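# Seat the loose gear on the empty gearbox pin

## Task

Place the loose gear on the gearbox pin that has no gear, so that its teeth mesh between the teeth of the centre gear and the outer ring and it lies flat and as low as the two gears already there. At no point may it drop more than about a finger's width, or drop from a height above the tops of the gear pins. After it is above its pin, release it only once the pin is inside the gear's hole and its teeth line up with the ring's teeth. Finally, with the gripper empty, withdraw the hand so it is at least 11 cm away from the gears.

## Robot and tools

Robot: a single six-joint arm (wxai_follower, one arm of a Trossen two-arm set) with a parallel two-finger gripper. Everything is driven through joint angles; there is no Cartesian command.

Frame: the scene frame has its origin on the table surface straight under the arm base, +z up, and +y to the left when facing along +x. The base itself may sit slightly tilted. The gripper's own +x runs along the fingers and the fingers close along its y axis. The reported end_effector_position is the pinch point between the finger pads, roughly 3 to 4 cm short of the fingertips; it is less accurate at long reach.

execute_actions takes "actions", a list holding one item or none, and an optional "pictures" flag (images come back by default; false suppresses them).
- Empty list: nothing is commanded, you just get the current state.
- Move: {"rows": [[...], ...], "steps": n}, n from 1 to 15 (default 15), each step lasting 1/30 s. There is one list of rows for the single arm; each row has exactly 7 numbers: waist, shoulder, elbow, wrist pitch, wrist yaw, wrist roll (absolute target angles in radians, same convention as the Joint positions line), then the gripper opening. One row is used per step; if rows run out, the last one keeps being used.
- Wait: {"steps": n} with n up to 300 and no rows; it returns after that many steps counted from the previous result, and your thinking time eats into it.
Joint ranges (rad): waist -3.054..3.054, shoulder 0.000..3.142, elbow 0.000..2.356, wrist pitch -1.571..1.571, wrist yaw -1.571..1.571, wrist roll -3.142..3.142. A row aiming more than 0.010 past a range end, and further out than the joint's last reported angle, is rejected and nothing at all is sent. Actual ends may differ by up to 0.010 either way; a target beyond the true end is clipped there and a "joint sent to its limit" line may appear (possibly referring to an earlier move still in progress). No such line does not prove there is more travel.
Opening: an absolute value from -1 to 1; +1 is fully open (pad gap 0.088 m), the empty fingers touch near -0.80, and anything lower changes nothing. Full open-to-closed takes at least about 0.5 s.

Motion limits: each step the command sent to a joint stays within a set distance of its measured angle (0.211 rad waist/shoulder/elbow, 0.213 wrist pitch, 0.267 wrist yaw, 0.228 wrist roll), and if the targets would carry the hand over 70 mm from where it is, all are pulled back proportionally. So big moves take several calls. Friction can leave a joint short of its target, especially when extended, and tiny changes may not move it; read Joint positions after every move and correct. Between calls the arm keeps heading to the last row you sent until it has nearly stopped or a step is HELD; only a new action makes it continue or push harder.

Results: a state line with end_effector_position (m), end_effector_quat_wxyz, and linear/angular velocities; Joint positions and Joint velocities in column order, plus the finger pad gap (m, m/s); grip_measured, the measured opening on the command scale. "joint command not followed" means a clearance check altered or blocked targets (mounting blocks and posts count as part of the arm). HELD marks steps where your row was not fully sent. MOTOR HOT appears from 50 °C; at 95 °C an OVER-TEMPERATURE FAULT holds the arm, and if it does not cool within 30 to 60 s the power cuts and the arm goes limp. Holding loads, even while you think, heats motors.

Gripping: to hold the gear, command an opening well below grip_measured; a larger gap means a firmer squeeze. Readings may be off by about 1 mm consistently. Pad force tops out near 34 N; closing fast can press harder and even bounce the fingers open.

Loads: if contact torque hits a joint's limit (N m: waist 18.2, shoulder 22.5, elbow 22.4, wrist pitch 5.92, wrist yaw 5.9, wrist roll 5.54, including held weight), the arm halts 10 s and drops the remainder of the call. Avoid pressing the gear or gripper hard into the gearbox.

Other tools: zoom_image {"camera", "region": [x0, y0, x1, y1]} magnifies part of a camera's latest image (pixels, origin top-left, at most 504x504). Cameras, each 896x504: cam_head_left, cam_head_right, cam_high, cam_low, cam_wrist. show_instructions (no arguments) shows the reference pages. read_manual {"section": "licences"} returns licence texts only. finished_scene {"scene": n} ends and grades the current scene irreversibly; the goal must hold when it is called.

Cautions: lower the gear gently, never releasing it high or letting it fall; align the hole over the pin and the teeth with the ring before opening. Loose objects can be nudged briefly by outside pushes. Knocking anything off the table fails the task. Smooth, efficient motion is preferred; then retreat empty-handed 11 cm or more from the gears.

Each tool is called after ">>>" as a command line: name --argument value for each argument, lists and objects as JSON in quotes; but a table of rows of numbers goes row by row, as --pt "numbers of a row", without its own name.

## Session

>>> show_instructions

>>> execute_actions --actions '[]'

Reference images for this scene: manual page 1, manual page 2, manual page 3, manual page 4.

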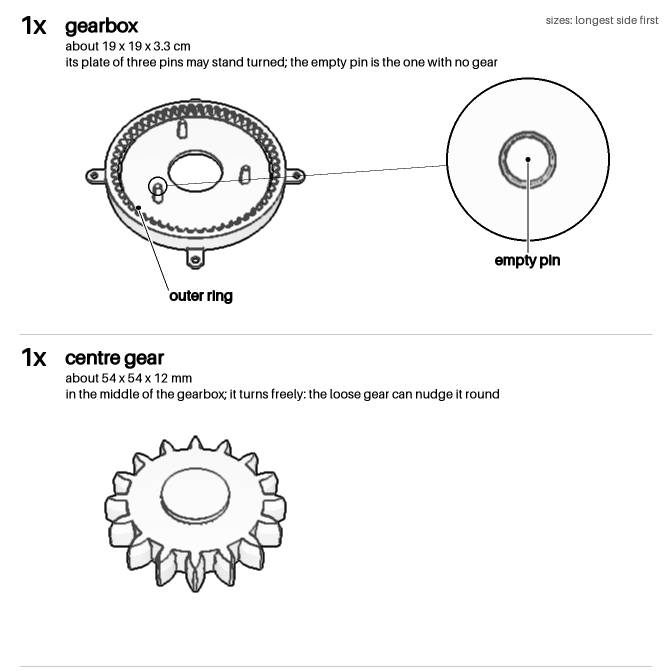

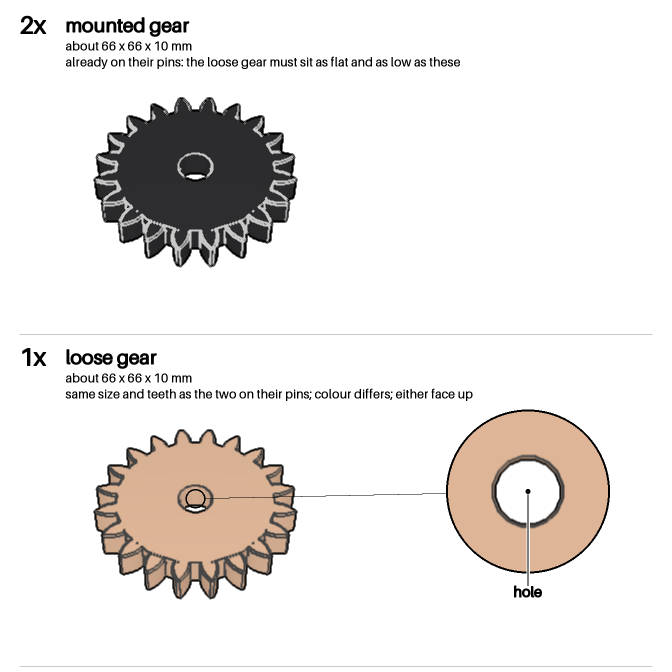

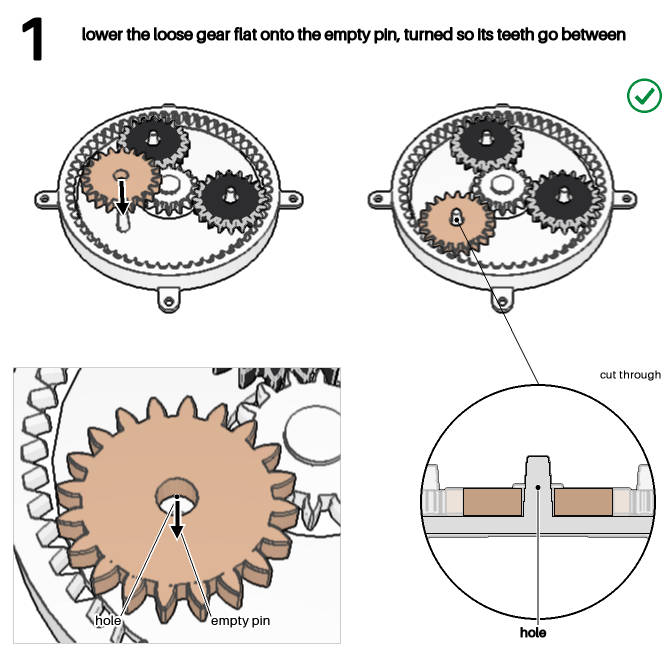

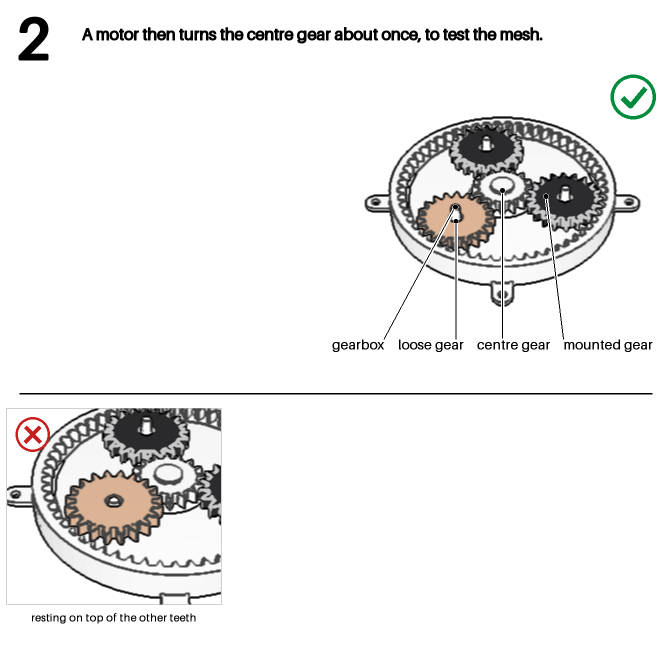

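Scene clock: 0.00 s of 4147.00 s.
end_effector_position=(+0.3194, +0.1990, +0.4209) grip_measured=+0.821 end_effector_quat_wxyz=(+0.930, -0.366, -0.031, -0.010) end_effector_velocity=(+0.001, -0.002, -0.003) end_effector_angular_velocity=(-0.007, +0.012, -0.005)
Joint positions: [ 0.015  0.843  0.633  0.279 -0.023 -0.02   0.079]
Joint velocities: [-0.002  0.002 -0.002 -0.007 -0.007 -0.007 -0.   ]
Heat: hottest shoulder 32 °C (+0.0 °C/min).

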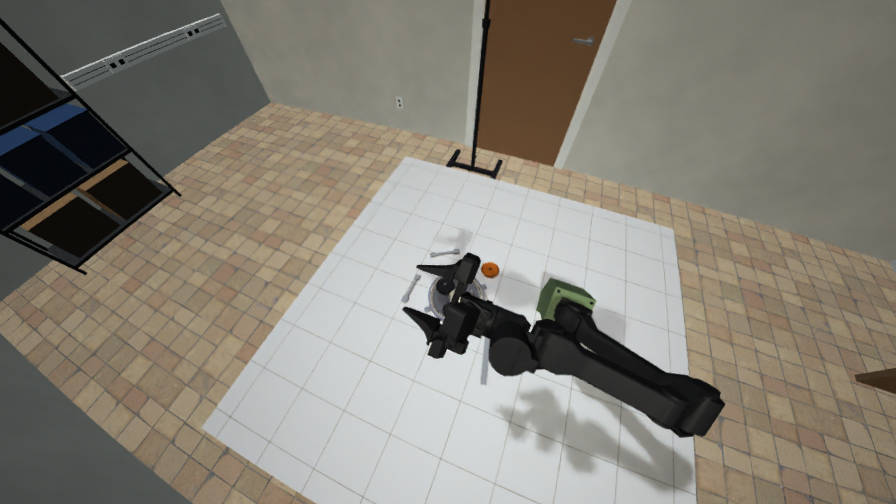

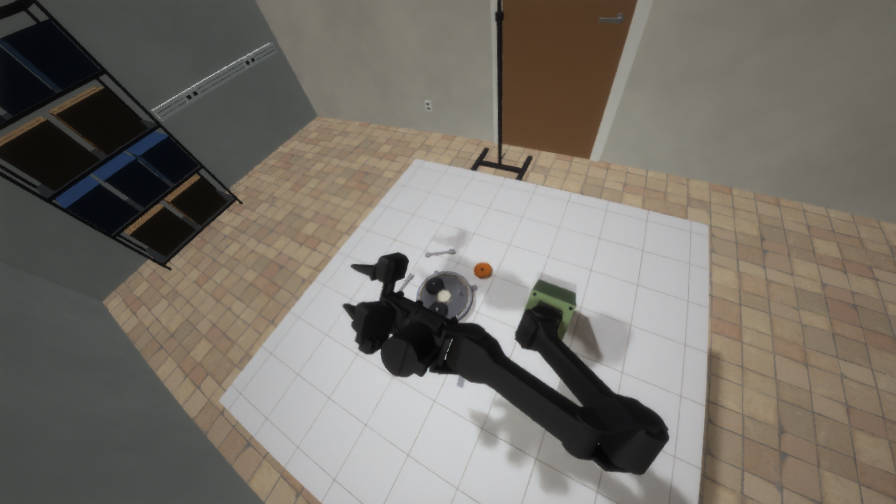

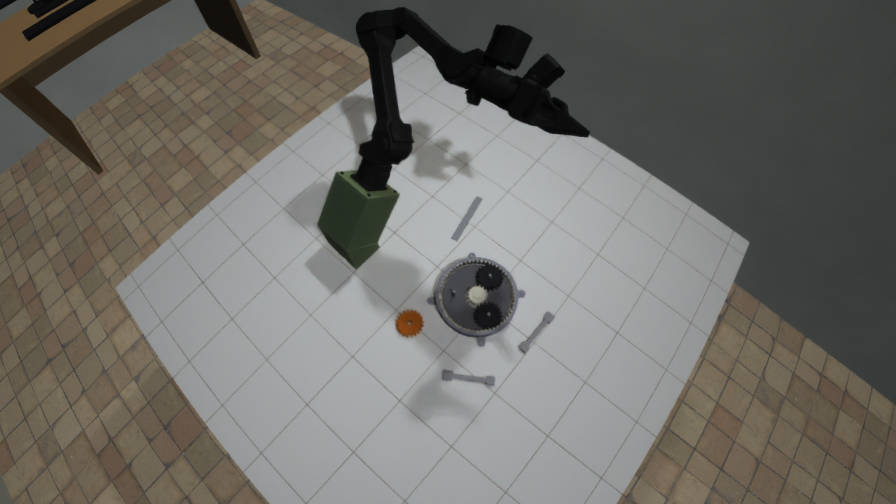

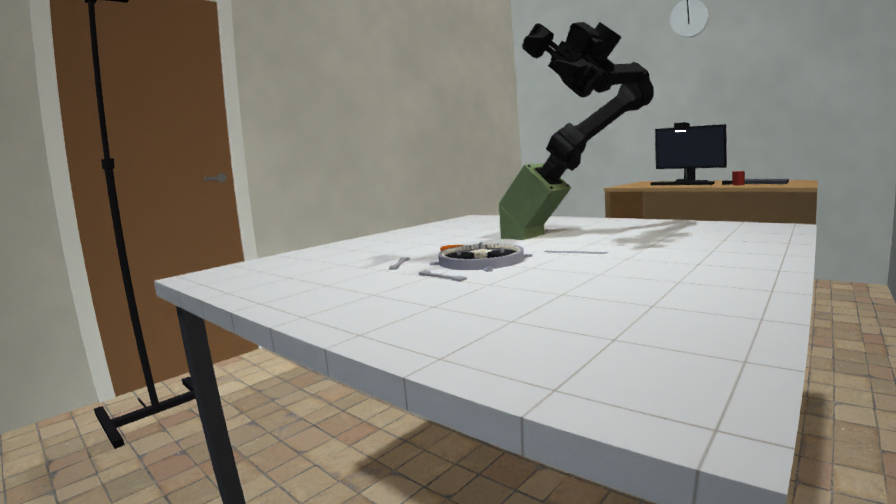

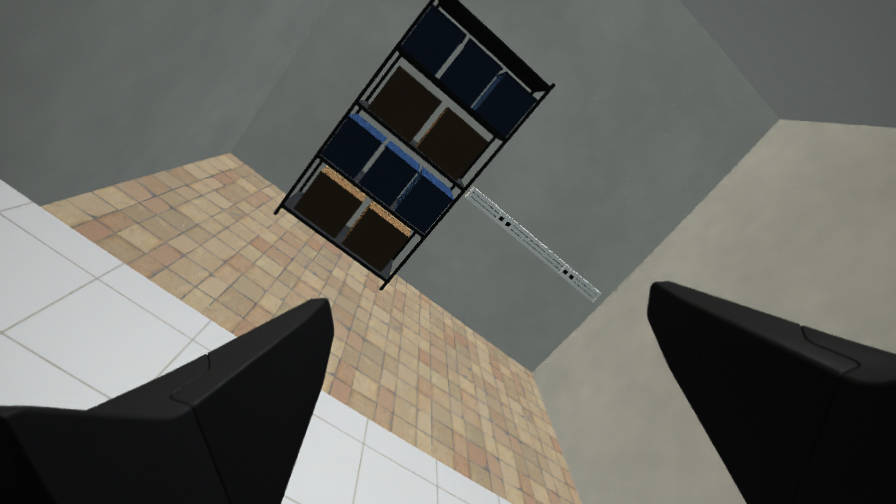

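>>> execute_actions --actions '[{"rows":[[-0.4,1.2,0.68,-0.3,-0.3,-1,1],[-0.4,1.2,0.68,-0.3,-0.3,-1,1],[-0.4,1.2,0.68,-0.3,-0.3,-1,1],[-0.4,1.2,0.68,-0.3,-0.3,-1,1],[-0.696,1.7,0.724,-0.636,-0.531,-1.8,1],[-0.696,1.7,0.724,-0.636,-0.531,-1.8,1],[-0.696,1.7,0.724,-0.636,-0.531,-1.8,1],[-0.696,1.7,0.724,-0.636,-0.531,-1.8,1],[-0.696,2.172,0.724,-0.636,-0.531,-1.8,1]],"steps":15}]' --pictures false

>>> execute_actions --actions '[{"steps":40}]'

Scene clock: 13.10 s of 4147.00 s.
end_effector_position=(+0.2970, -0.0374, +0.3157) grip_measured=+0.982 end_effector_quat_wxyz=(+0.836, -0.360, +0.407, -0.077) end_effector_velocity=(-0.306, -0.432, -0.209) end_effector_angular_velocity=(+0.627, +1.226, -1.127)
Joint positions: [-0.54   1.394  0.707 -0.297 -0.49  -0.637  0.087]
Joint velocities: [-1.136  1.184  0.056 -1.223 -0.242 -1.341  0.001]
Heat: hottest shoulder 32 °C (+0.0 °C/min).
Steps of this call (steps 1 to 190: nothing new was sent; then 6.27 s passed at rest; steps 191 to 205: all 15 steps of this action). Readings (joint positions):
191: [-0.001 0.858 0.638 0.259 -0.061 -0.048]
192: [-0.038 0.884 0.652 0.226 -0.110 -0.091]
194: [-0.109 0.953 0.665 0.152 -0.165 -0.165]
198: [-0.273 1.124 0.689 -0.022 -0.365 -0.346]
205: the state above

Scene clock: 14.43 s of 4147.00 s.
end_effector_position=(+0.1662, -0.1018, +0.1441) grip_measured=+0.984 end_effector_quat_wxyz=(+0.647, -0.313, +0.629, +0.296) end_effector_velocity=(-0.003, +0.003, -0.002) end_effector_angular_velocity=(+0.020, +0.004, -0.020)
Joint positions: [-0.692  2.164  0.716 -0.635 -0.527 -1.795  0.087]
Joint velocities: [-0.002  0.007 -0.007 -0.007 -0.007  0.007 -0.   ]
Heat: hottest shoulder 32 °C (+0.0 °C/min).
Steps of this call (steps 1 to 40: the robot went on to your last target). Readings (joint positions):
1: [-0.576 1.436 0.710 -0.341 -0.497 -0.684]
2: [-0.608 1.482 0.712 -0.388 -0.503 -0.736]
4: [-0.653 1.579 0.716 -0.486 -0.512 -0.843]
8: [-0.681 1.780 0.716 -0.589 -0.523 -1.057]
40: the state above

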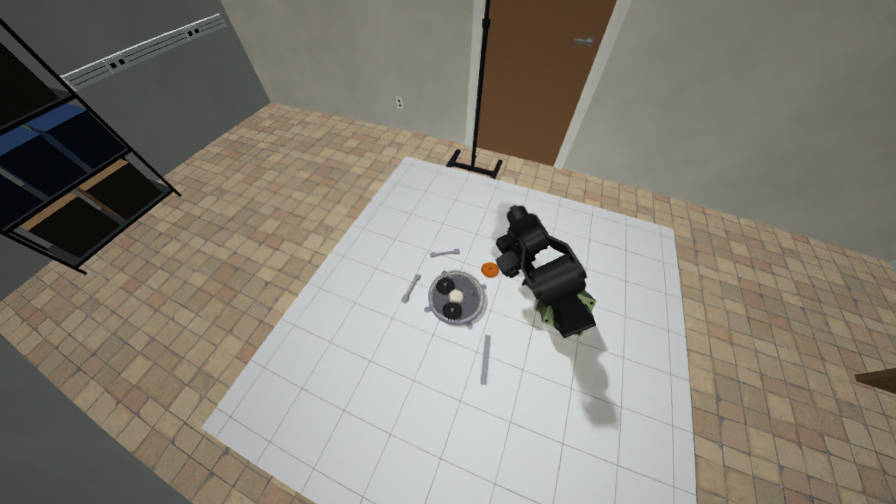

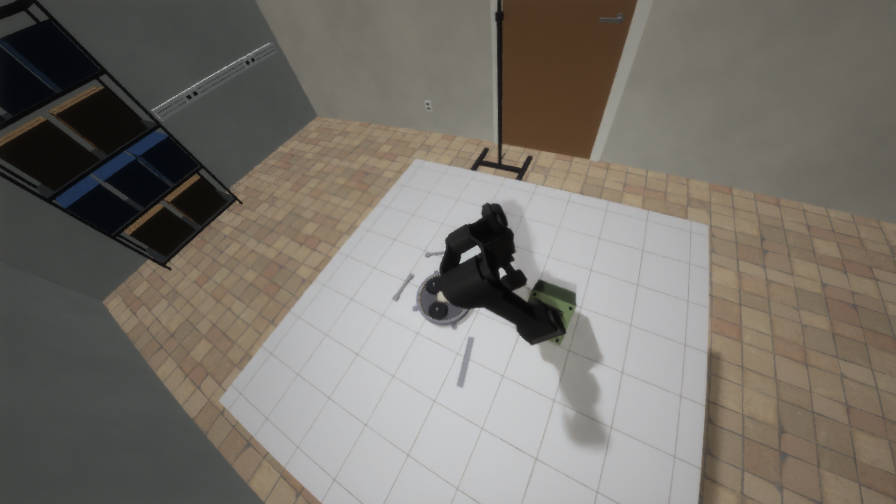

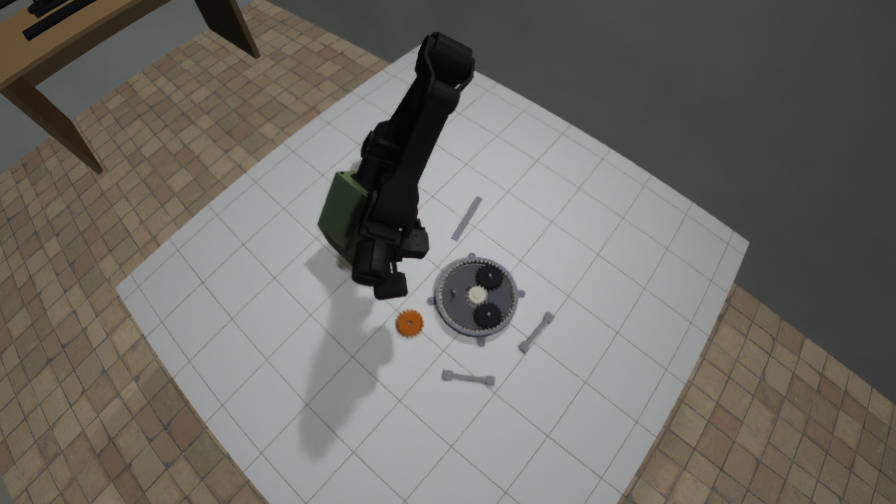

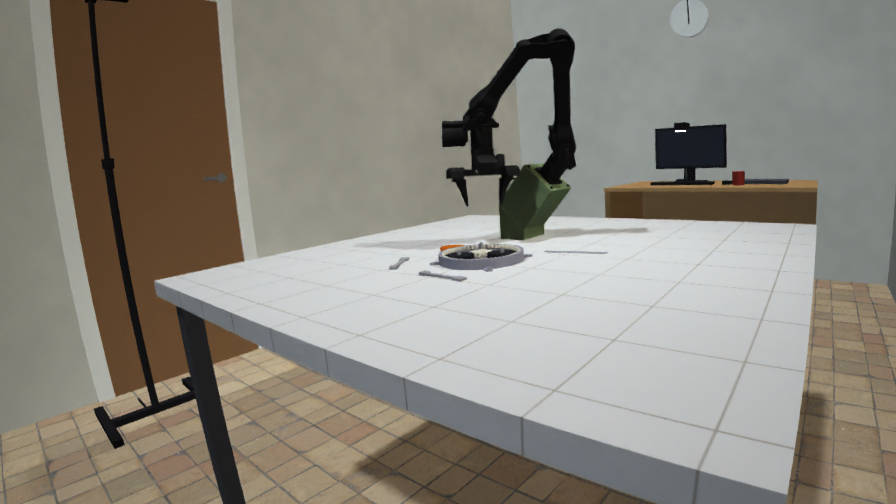

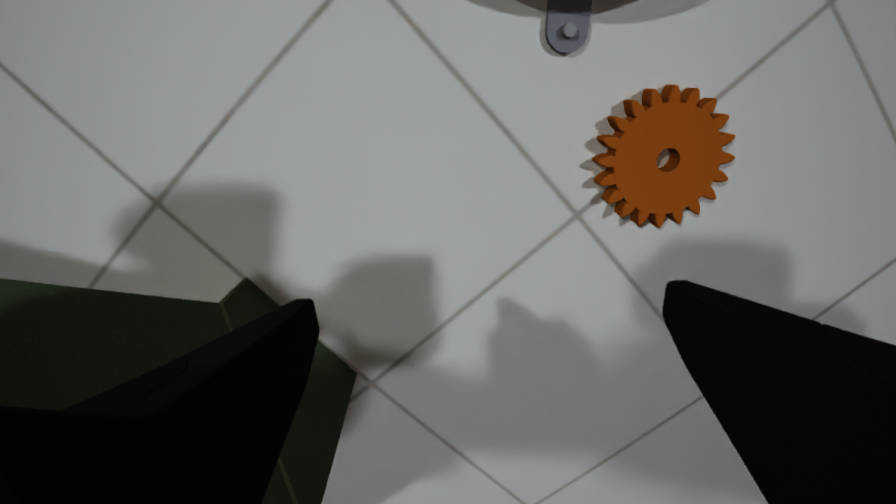

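>>> execute_actions --actions '[{"rows":[[-0.5,2.3,0.97,-0.4,-0.62,-1.8,1],[-0.5,2.3,0.97,-0.4,-0.62,-1.8,1],[-0.45,2.35,0.97,-0.35,-0.65,-1.8,1],[-0.41,2.4,0.968,-0.315,-0.651,-1.8,1],[-0.41,2.45,0.968,-0.315,-0.651,-1.8,1],[-0.41,2.5,0.968,-0.315,-0.651,-1.8,1]],"steps":15}]' --pictures false

>>> execute_actions --actions '[{"steps":15}]'

Scene clock: 36.57 s of 4147.00 s.
end_effector_position=(+0.2561, -0.1355, +0.0750) grip_measured=+0.984 end_effector_quat_wxyz=(+0.591, -0.432, +0.564, +0.382) end_effector_velocity=(+0.039, -0.015, +0.006) end_effector_angular_velocity=(-0.033, -0.105, +0.092)
Joint positions: [-0.415  2.485  0.953 -0.324 -0.644 -1.796  0.087]
Joint velocities: [ 0.002  0.022  0.076  0.081 -0.037 -0.007  0.   ]
Heat: hottest waist 32 °C (+0.0 °C/min).
Steps of this call (steps 1 to 15: the robot went on to your last target; steps 16 to 210: nothing new was sent; then 14.63 s passed at rest; steps 211 to 225: all 15 steps of this action). Readings (joint positions):
211: [-0.682 2.176 0.731 -0.627 -0.534 -1.796]
212: [-0.653 2.198 0.757 -0.585 -0.549 -1.796]
214: [-0.586 2.252 0.828 -0.500 -0.580 -1.796]
218: [-0.454 2.399 0.940 -0.366 -0.629 -1.796]
225: the state above

Scene clock: 37.07 s of 4147.00 s.
end_effector_position=(+0.2594, -0.1366, +0.0745) grip_measured=+0.984 end_effector_quat_wxyz=(+0.591, -0.436, +0.561, +0.383) end_effector_velocity=(-0.000, -0.001, +0.001) end_effector_angular_velocity=(-0.006, +0.004, +0.003)
Joint positions: [-0.412  2.49   0.96  -0.317 -0.647 -1.796  0.087]
Joint velocities: [-0.002 -0.002  0.002 -0.007  0.007 -0.007 -0.   ]
Heat: hottest waist 32 °C (+0.0 °C/min).
Steps of this call (steps 1 to 15: the robot went on to your last target). Readings (joint positions):
1: [-0.415 2.485 0.955 -0.322 -0.645 -1.796]
2: [-0.414 2.485 0.958 -0.320 -0.646 -1.796]
4: [-0.413 2.486 0.960 -0.318 -0.647 -1.796]
8: [-0.412 2.488 0.960 -0.318 -0.647 -1.796]
15: the state above
The arm was judged still, so your last target was given up. Only a new action makes it travel on or press farther. Fingers that are still opening or closing keep moving.

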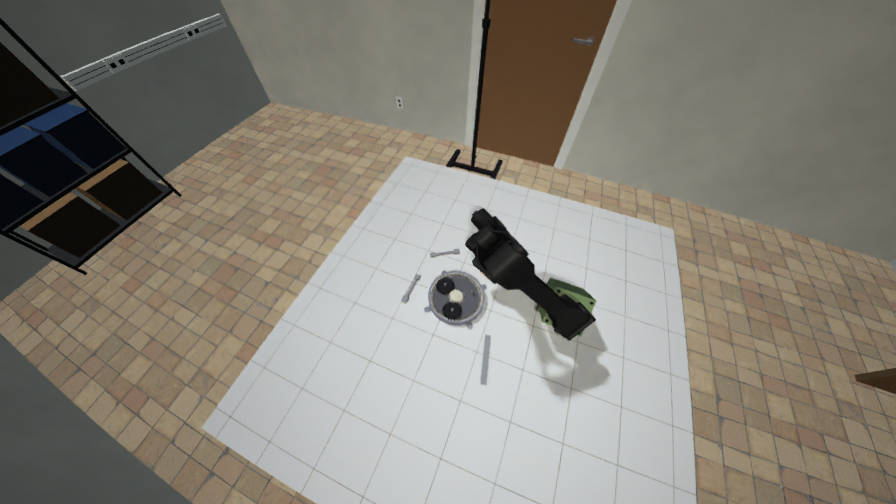

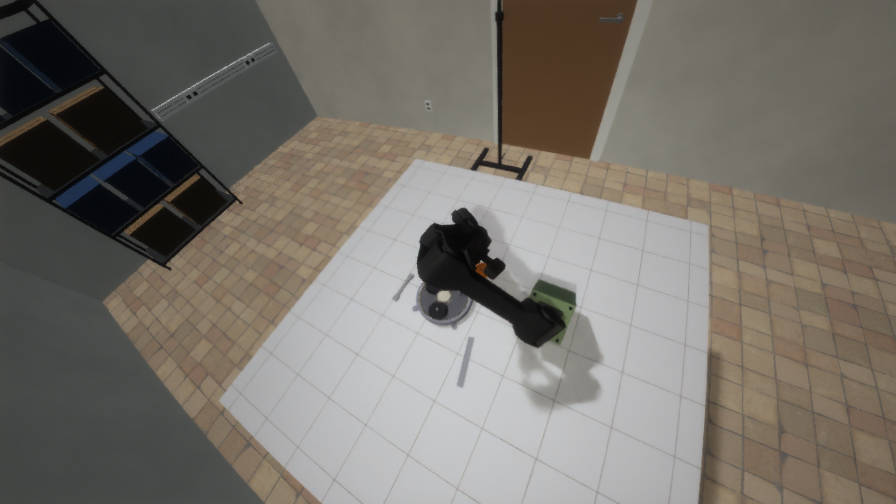

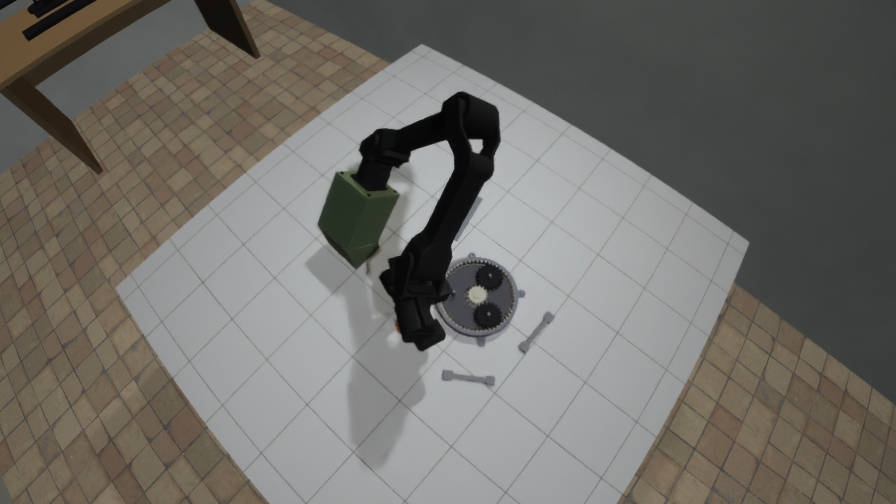

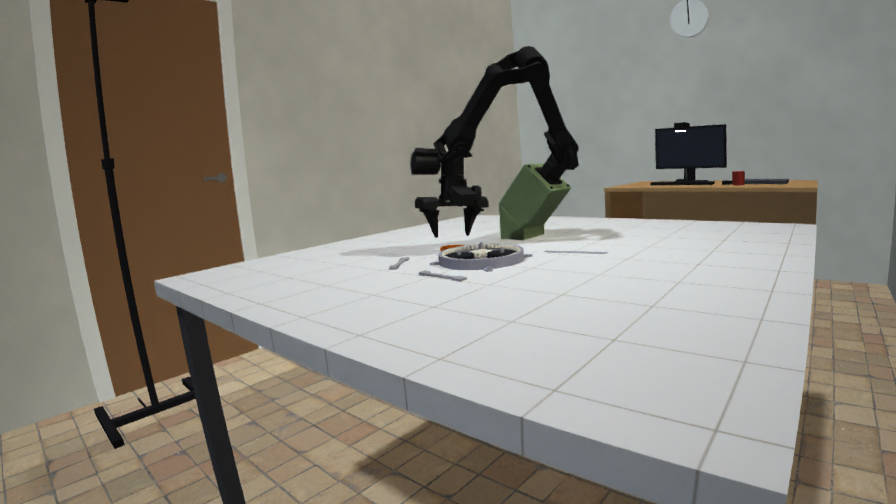

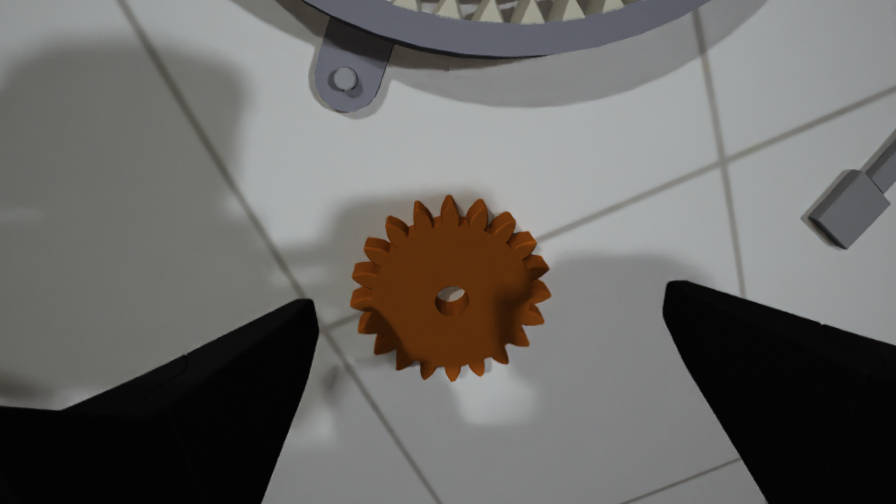

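>>> execute_actions --actions '[{"rows":[[-0.434,2.52,0.945,-0.3,-0.642,-1.8,1],[-0.434,2.52,0.945,-0.3,-0.642,-1.8,1],[-0.434,2.52,0.945,-0.3,-0.642,-1.8,1],[-0.434,2.56,0.945,-0.28,-0.642,-1.8,1],[-0.434,2.56,0.945,-0.28,-0.642,-1.8,1],[-0.434,2.6,0.945,-0.262,-0.642,-1.8,1]],"steps":15}]'

Scene clock: 44.93 s of 4147.00 s.
end_effector_position=(+0.2377, -0.1477, +0.0520) grip_measured=+0.984 end_effector_quat_wxyz=(+0.597, -0.409, +0.574, +0.382) end_effector_velocity=(-0.000, +0.001, +0.000) end_effector_angular_velocity=(+0.004, -0.007, +0.007)
Joint positions: [-0.429  2.588  0.947 -0.265 -0.645 -1.796  0.087]
Joint velocities: [-0.002 -0.002 -0.007  0.007 -0.007 -0.007 -0.   ]
Heat: hottest waist 33 °C (+1.3 °C/min).
Steps of this call (steps 1 to 190: nothing new was sent; then 1.03 s passed at rest; steps 191 to 205: all 15 steps of this action). Readings (joint positions):
191: [-0.412 2.492 0.961 -0.315 -0.647 -1.796]
192: [-0.415 2.495 0.961 -0.310 -0.647 -1.796]
194: [-0.421 2.506 0.959 -0.303 -0.647 -1.796]
198: [-0.428 2.558 0.956 -0.277 -0.646 -1.796]
205: the state above

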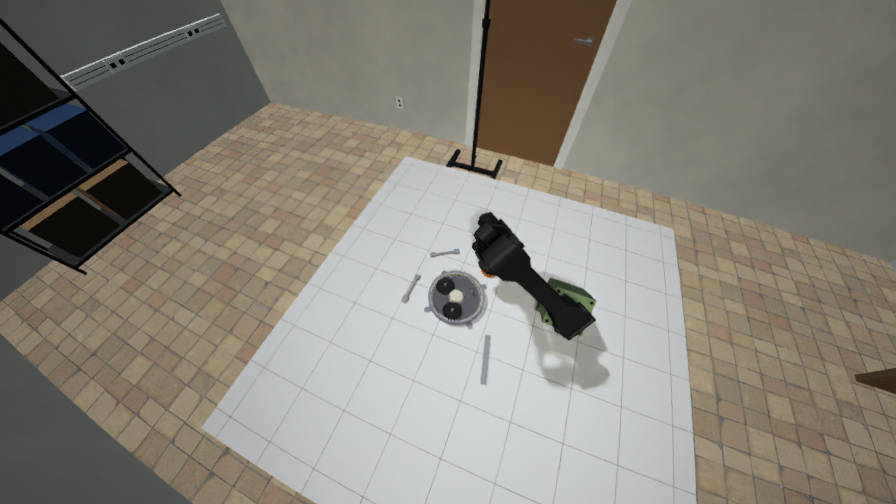

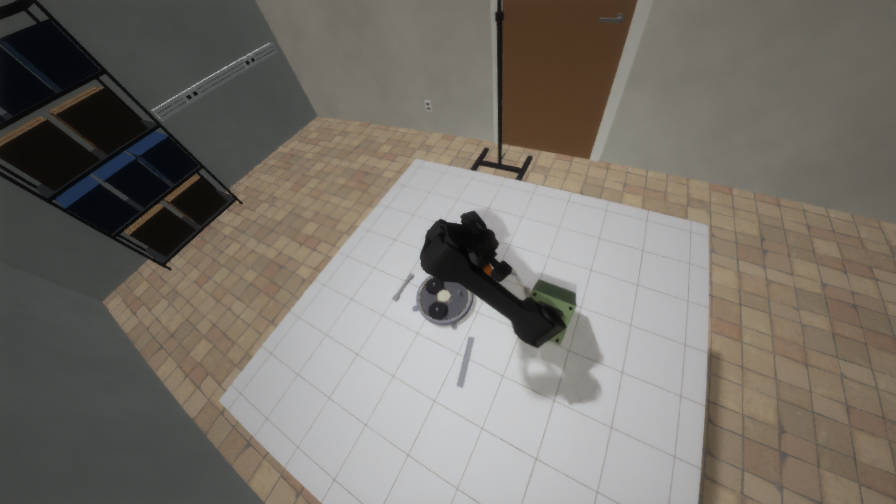

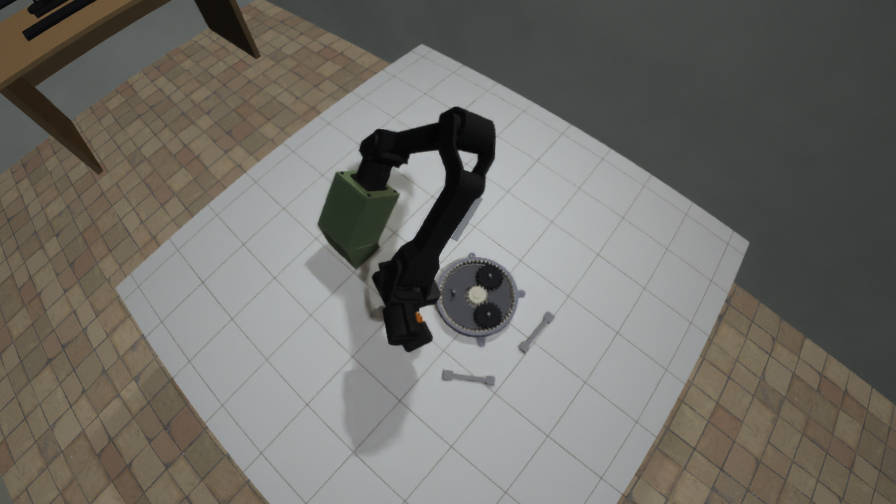

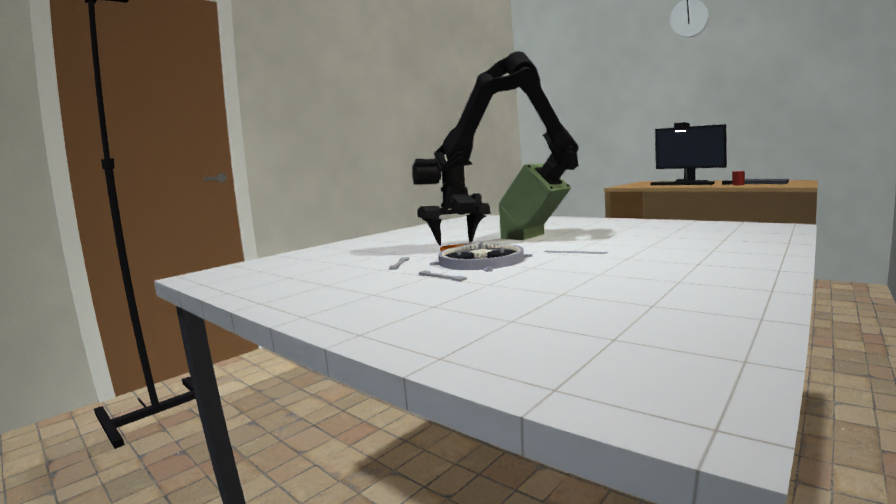

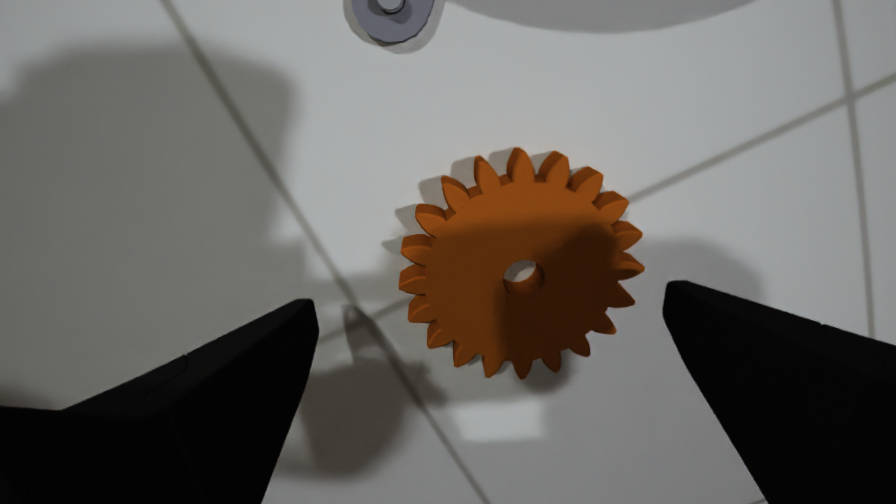

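>>> execute_actions --actions '[{"rows":[[-0.434,2.61,0.98,-0.275,-0.645,-1.8,1],[-0.434,2.61,0.98,-0.275,-0.645,-1.8,1],[-0.434,2.61,0.98,-0.275,-0.645,-1.8,1],[-0.434,2.61,0.98,-0.275,-0.645,-1.8,1],[-0.44,2.64,0.98,-0.255,-0.645,-1.8,1],[-0.44,2.64,0.98,-0.255,-0.645,-1.8,1],[-0.44,2.66,0.98,-0.24,-0.645,-1.8,1]],"steps":15}]'

Scene clock: 53.17 s of 4147.00 s.
end_effector_position=(+0.2349, -0.1573, +0.0415) grip_measured=+0.984 end_effector_quat_wxyz=(+0.600, -0.404, +0.577, +0.381) end_effector_velocity=(+0.002, -0.002, -0.000) end_effector_angular_velocity=(-0.003, -0.017, +0.016)
Joint positions: [-0.435  2.649  0.974 -0.243 -0.645 -1.797  0.087]
Joint velocities: [-0.002  0.002 -0.002  0.022 -0.007 -0.007 -0.   ]
Heat: hottest waist 34 °C (+2.3 °C/min).
Steps of this call (steps 1 to 15: the robot went on to your last target; steps 16 to 210: nothing new was sent; then 0.73 s passed at rest; steps 211 to 225: all 15 steps of this action). Readings (joint positions):
211: [-0.429 2.591 0.949 -0.265 -0.645 -1.797]
212: [-0.429 2.594 0.953 -0.267 -0.645 -1.797]
214: [-0.429 2.597 0.962 -0.268 -0.645 -1.797]
218: [-0.434 2.622 0.973 -0.254 -0.645 -1.797]
225: the state above

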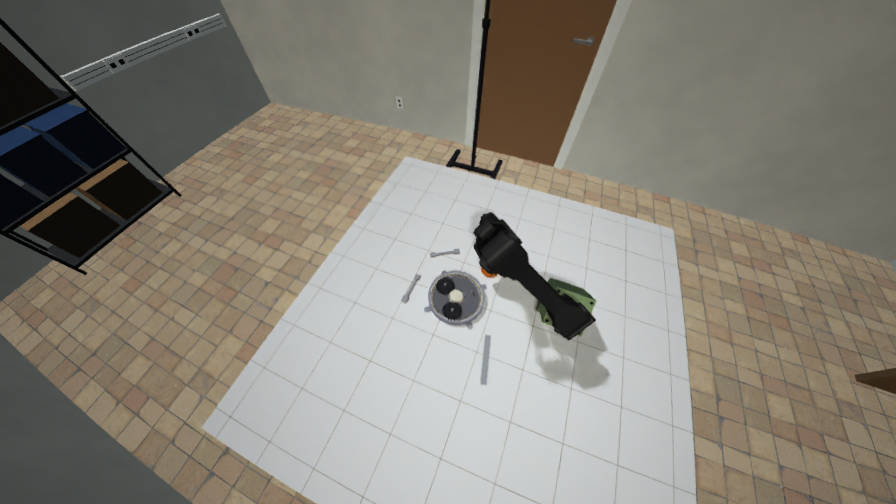

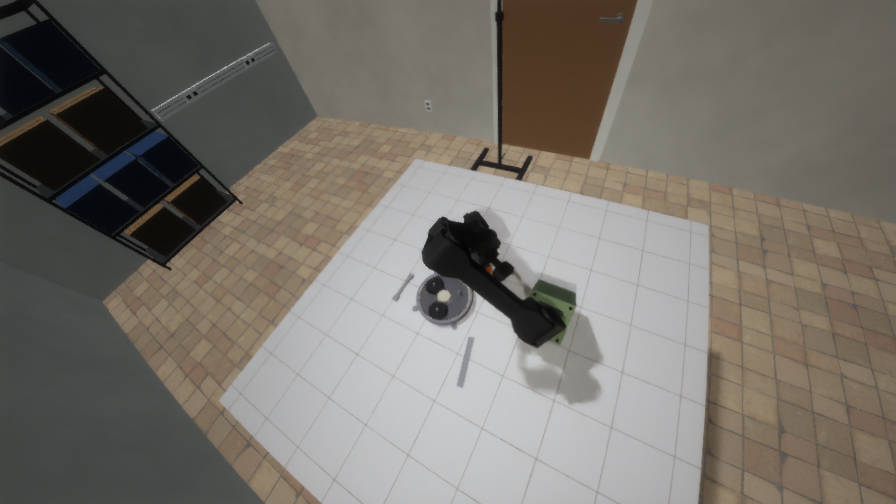

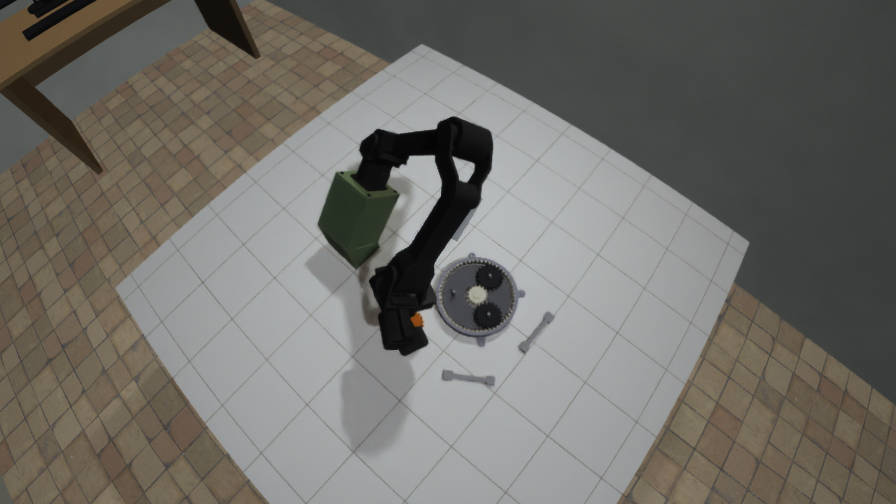

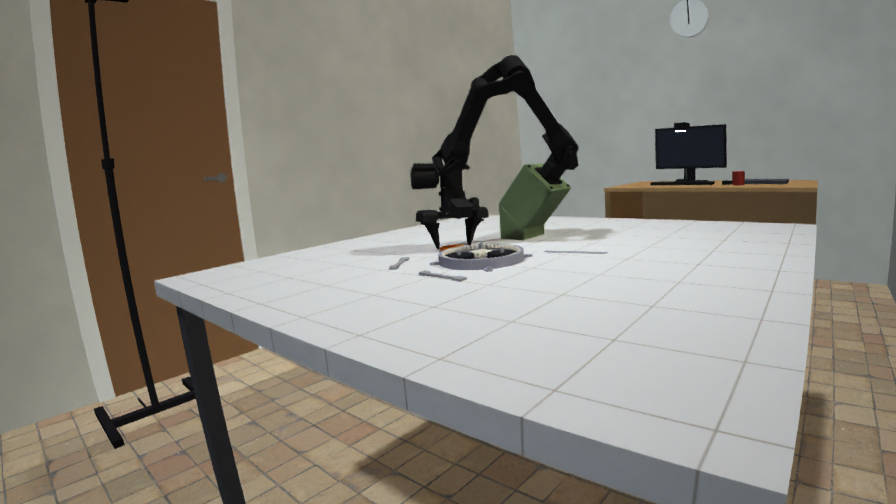

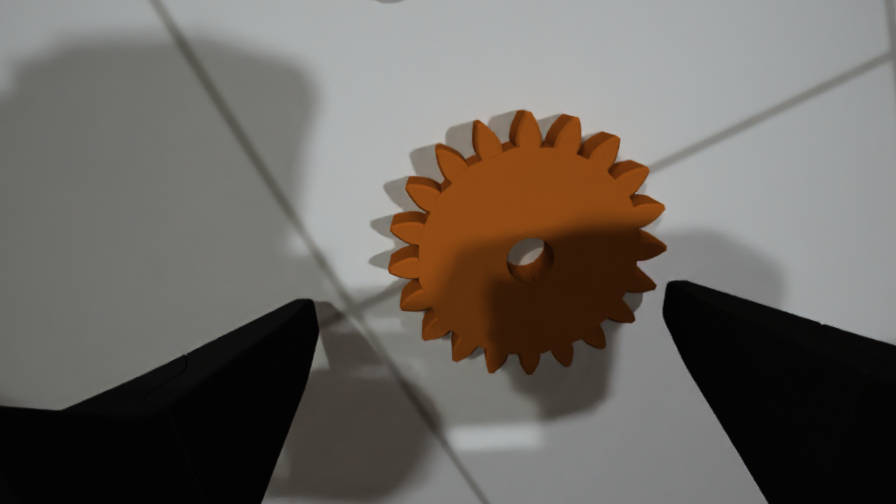

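>>> execute_actions --actions '[{"rows":[[-0.435,2.62,1.015,-0.28,-0.645,-1.8,1],[-0.435,2.62,1.015,-0.28,-0.645,-1.8,1],[-0.435,2.62,1.015,-0.28,-0.645,-1.8,1],[-0.435,2.62,1.015,-0.28,-0.645,-1.8,1],[-0.38,2.63,1.015,-0.26,-0.66,-1.8,1]],"steps":15}]'

Scene clock: 61.77 s of 4147.00 s.
end_effector_position=(+0.2490, -0.1499, +0.0382) grip_measured=+0.984 end_effector_quat_wxyz=(+0.585, -0.416, +0.570, +0.400) end_effector_velocity=(-0.006, +0.001, +0.001) end_effector_angular_velocity=(+0.006, +0.017, -0.029)
Joint positions: [-0.382  2.642  1.008 -0.262 -0.655 -1.797  0.087]
Joint velocities: [-0.007 -0.002 -0.007 -0.022  0.007  0.007  0.   ]
Heat: hottest waist 34 °C (+2.0 °C/min).
Steps of this call (steps 1 to 15: the robot went on to your last target; steps 16 to 210: nothing new was sent; then 1.10 s passed at rest; steps 211 to 225: all 15 steps of this action). Readings (joint positions):
211: [-0.436 2.651 0.978 -0.247 -0.645 -1.797]
212: [-0.436 2.651 0.984 -0.256 -0.645 -1.797]
214: [-0.436 2.647 0.994 -0.265 -0.645 -1.797]
218: [-0.401 2.642 1.007 -0.263 -0.652 -1.797]
225: the state above

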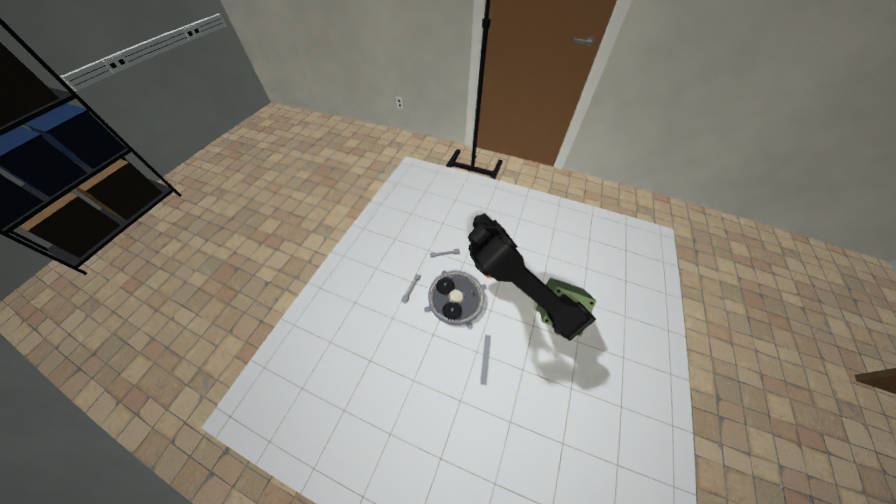

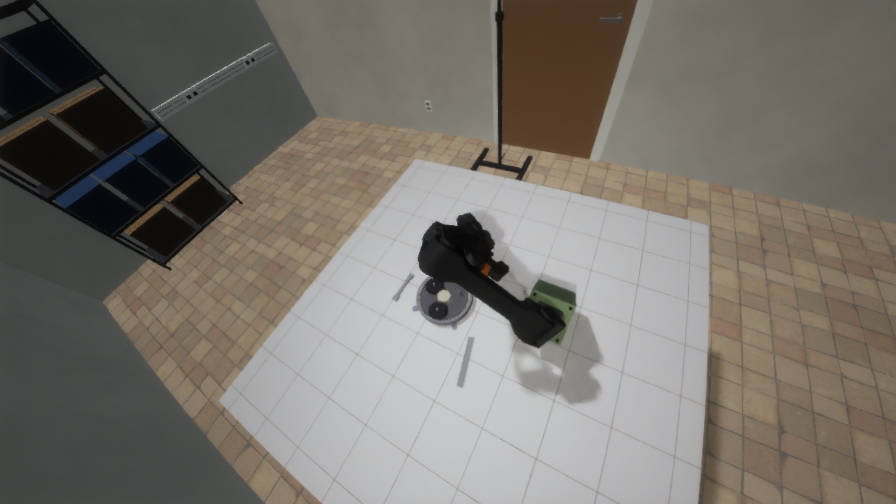

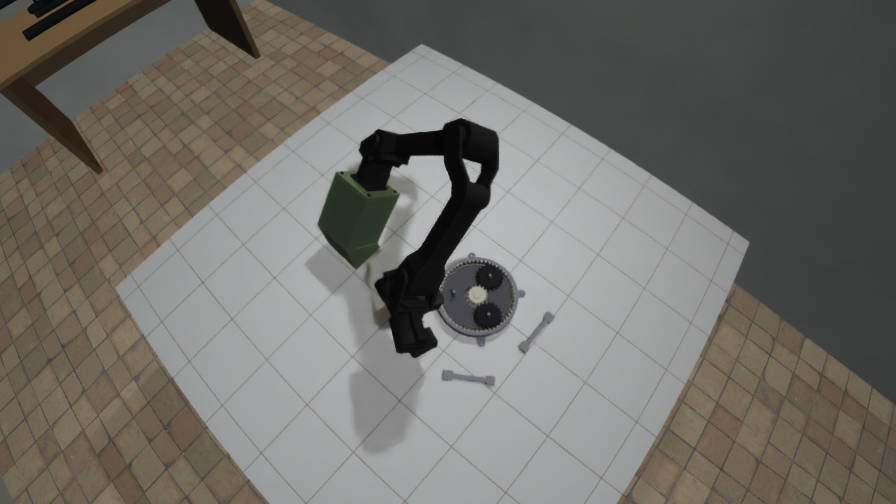

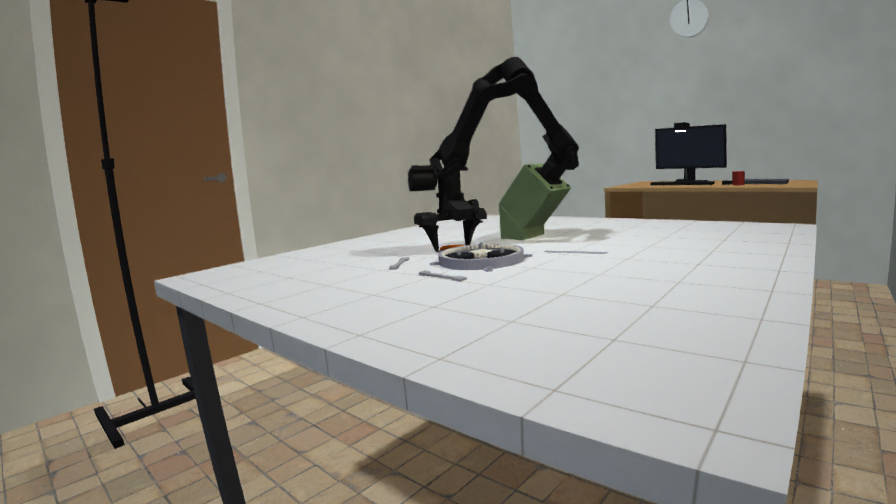

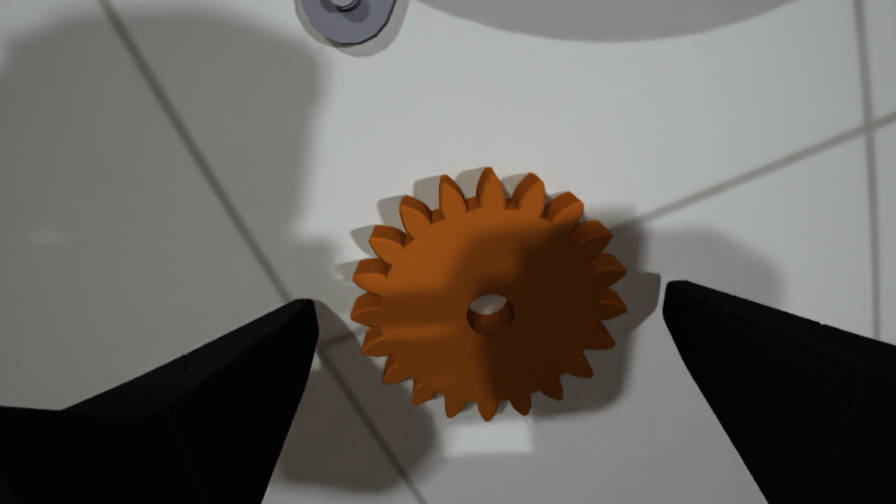

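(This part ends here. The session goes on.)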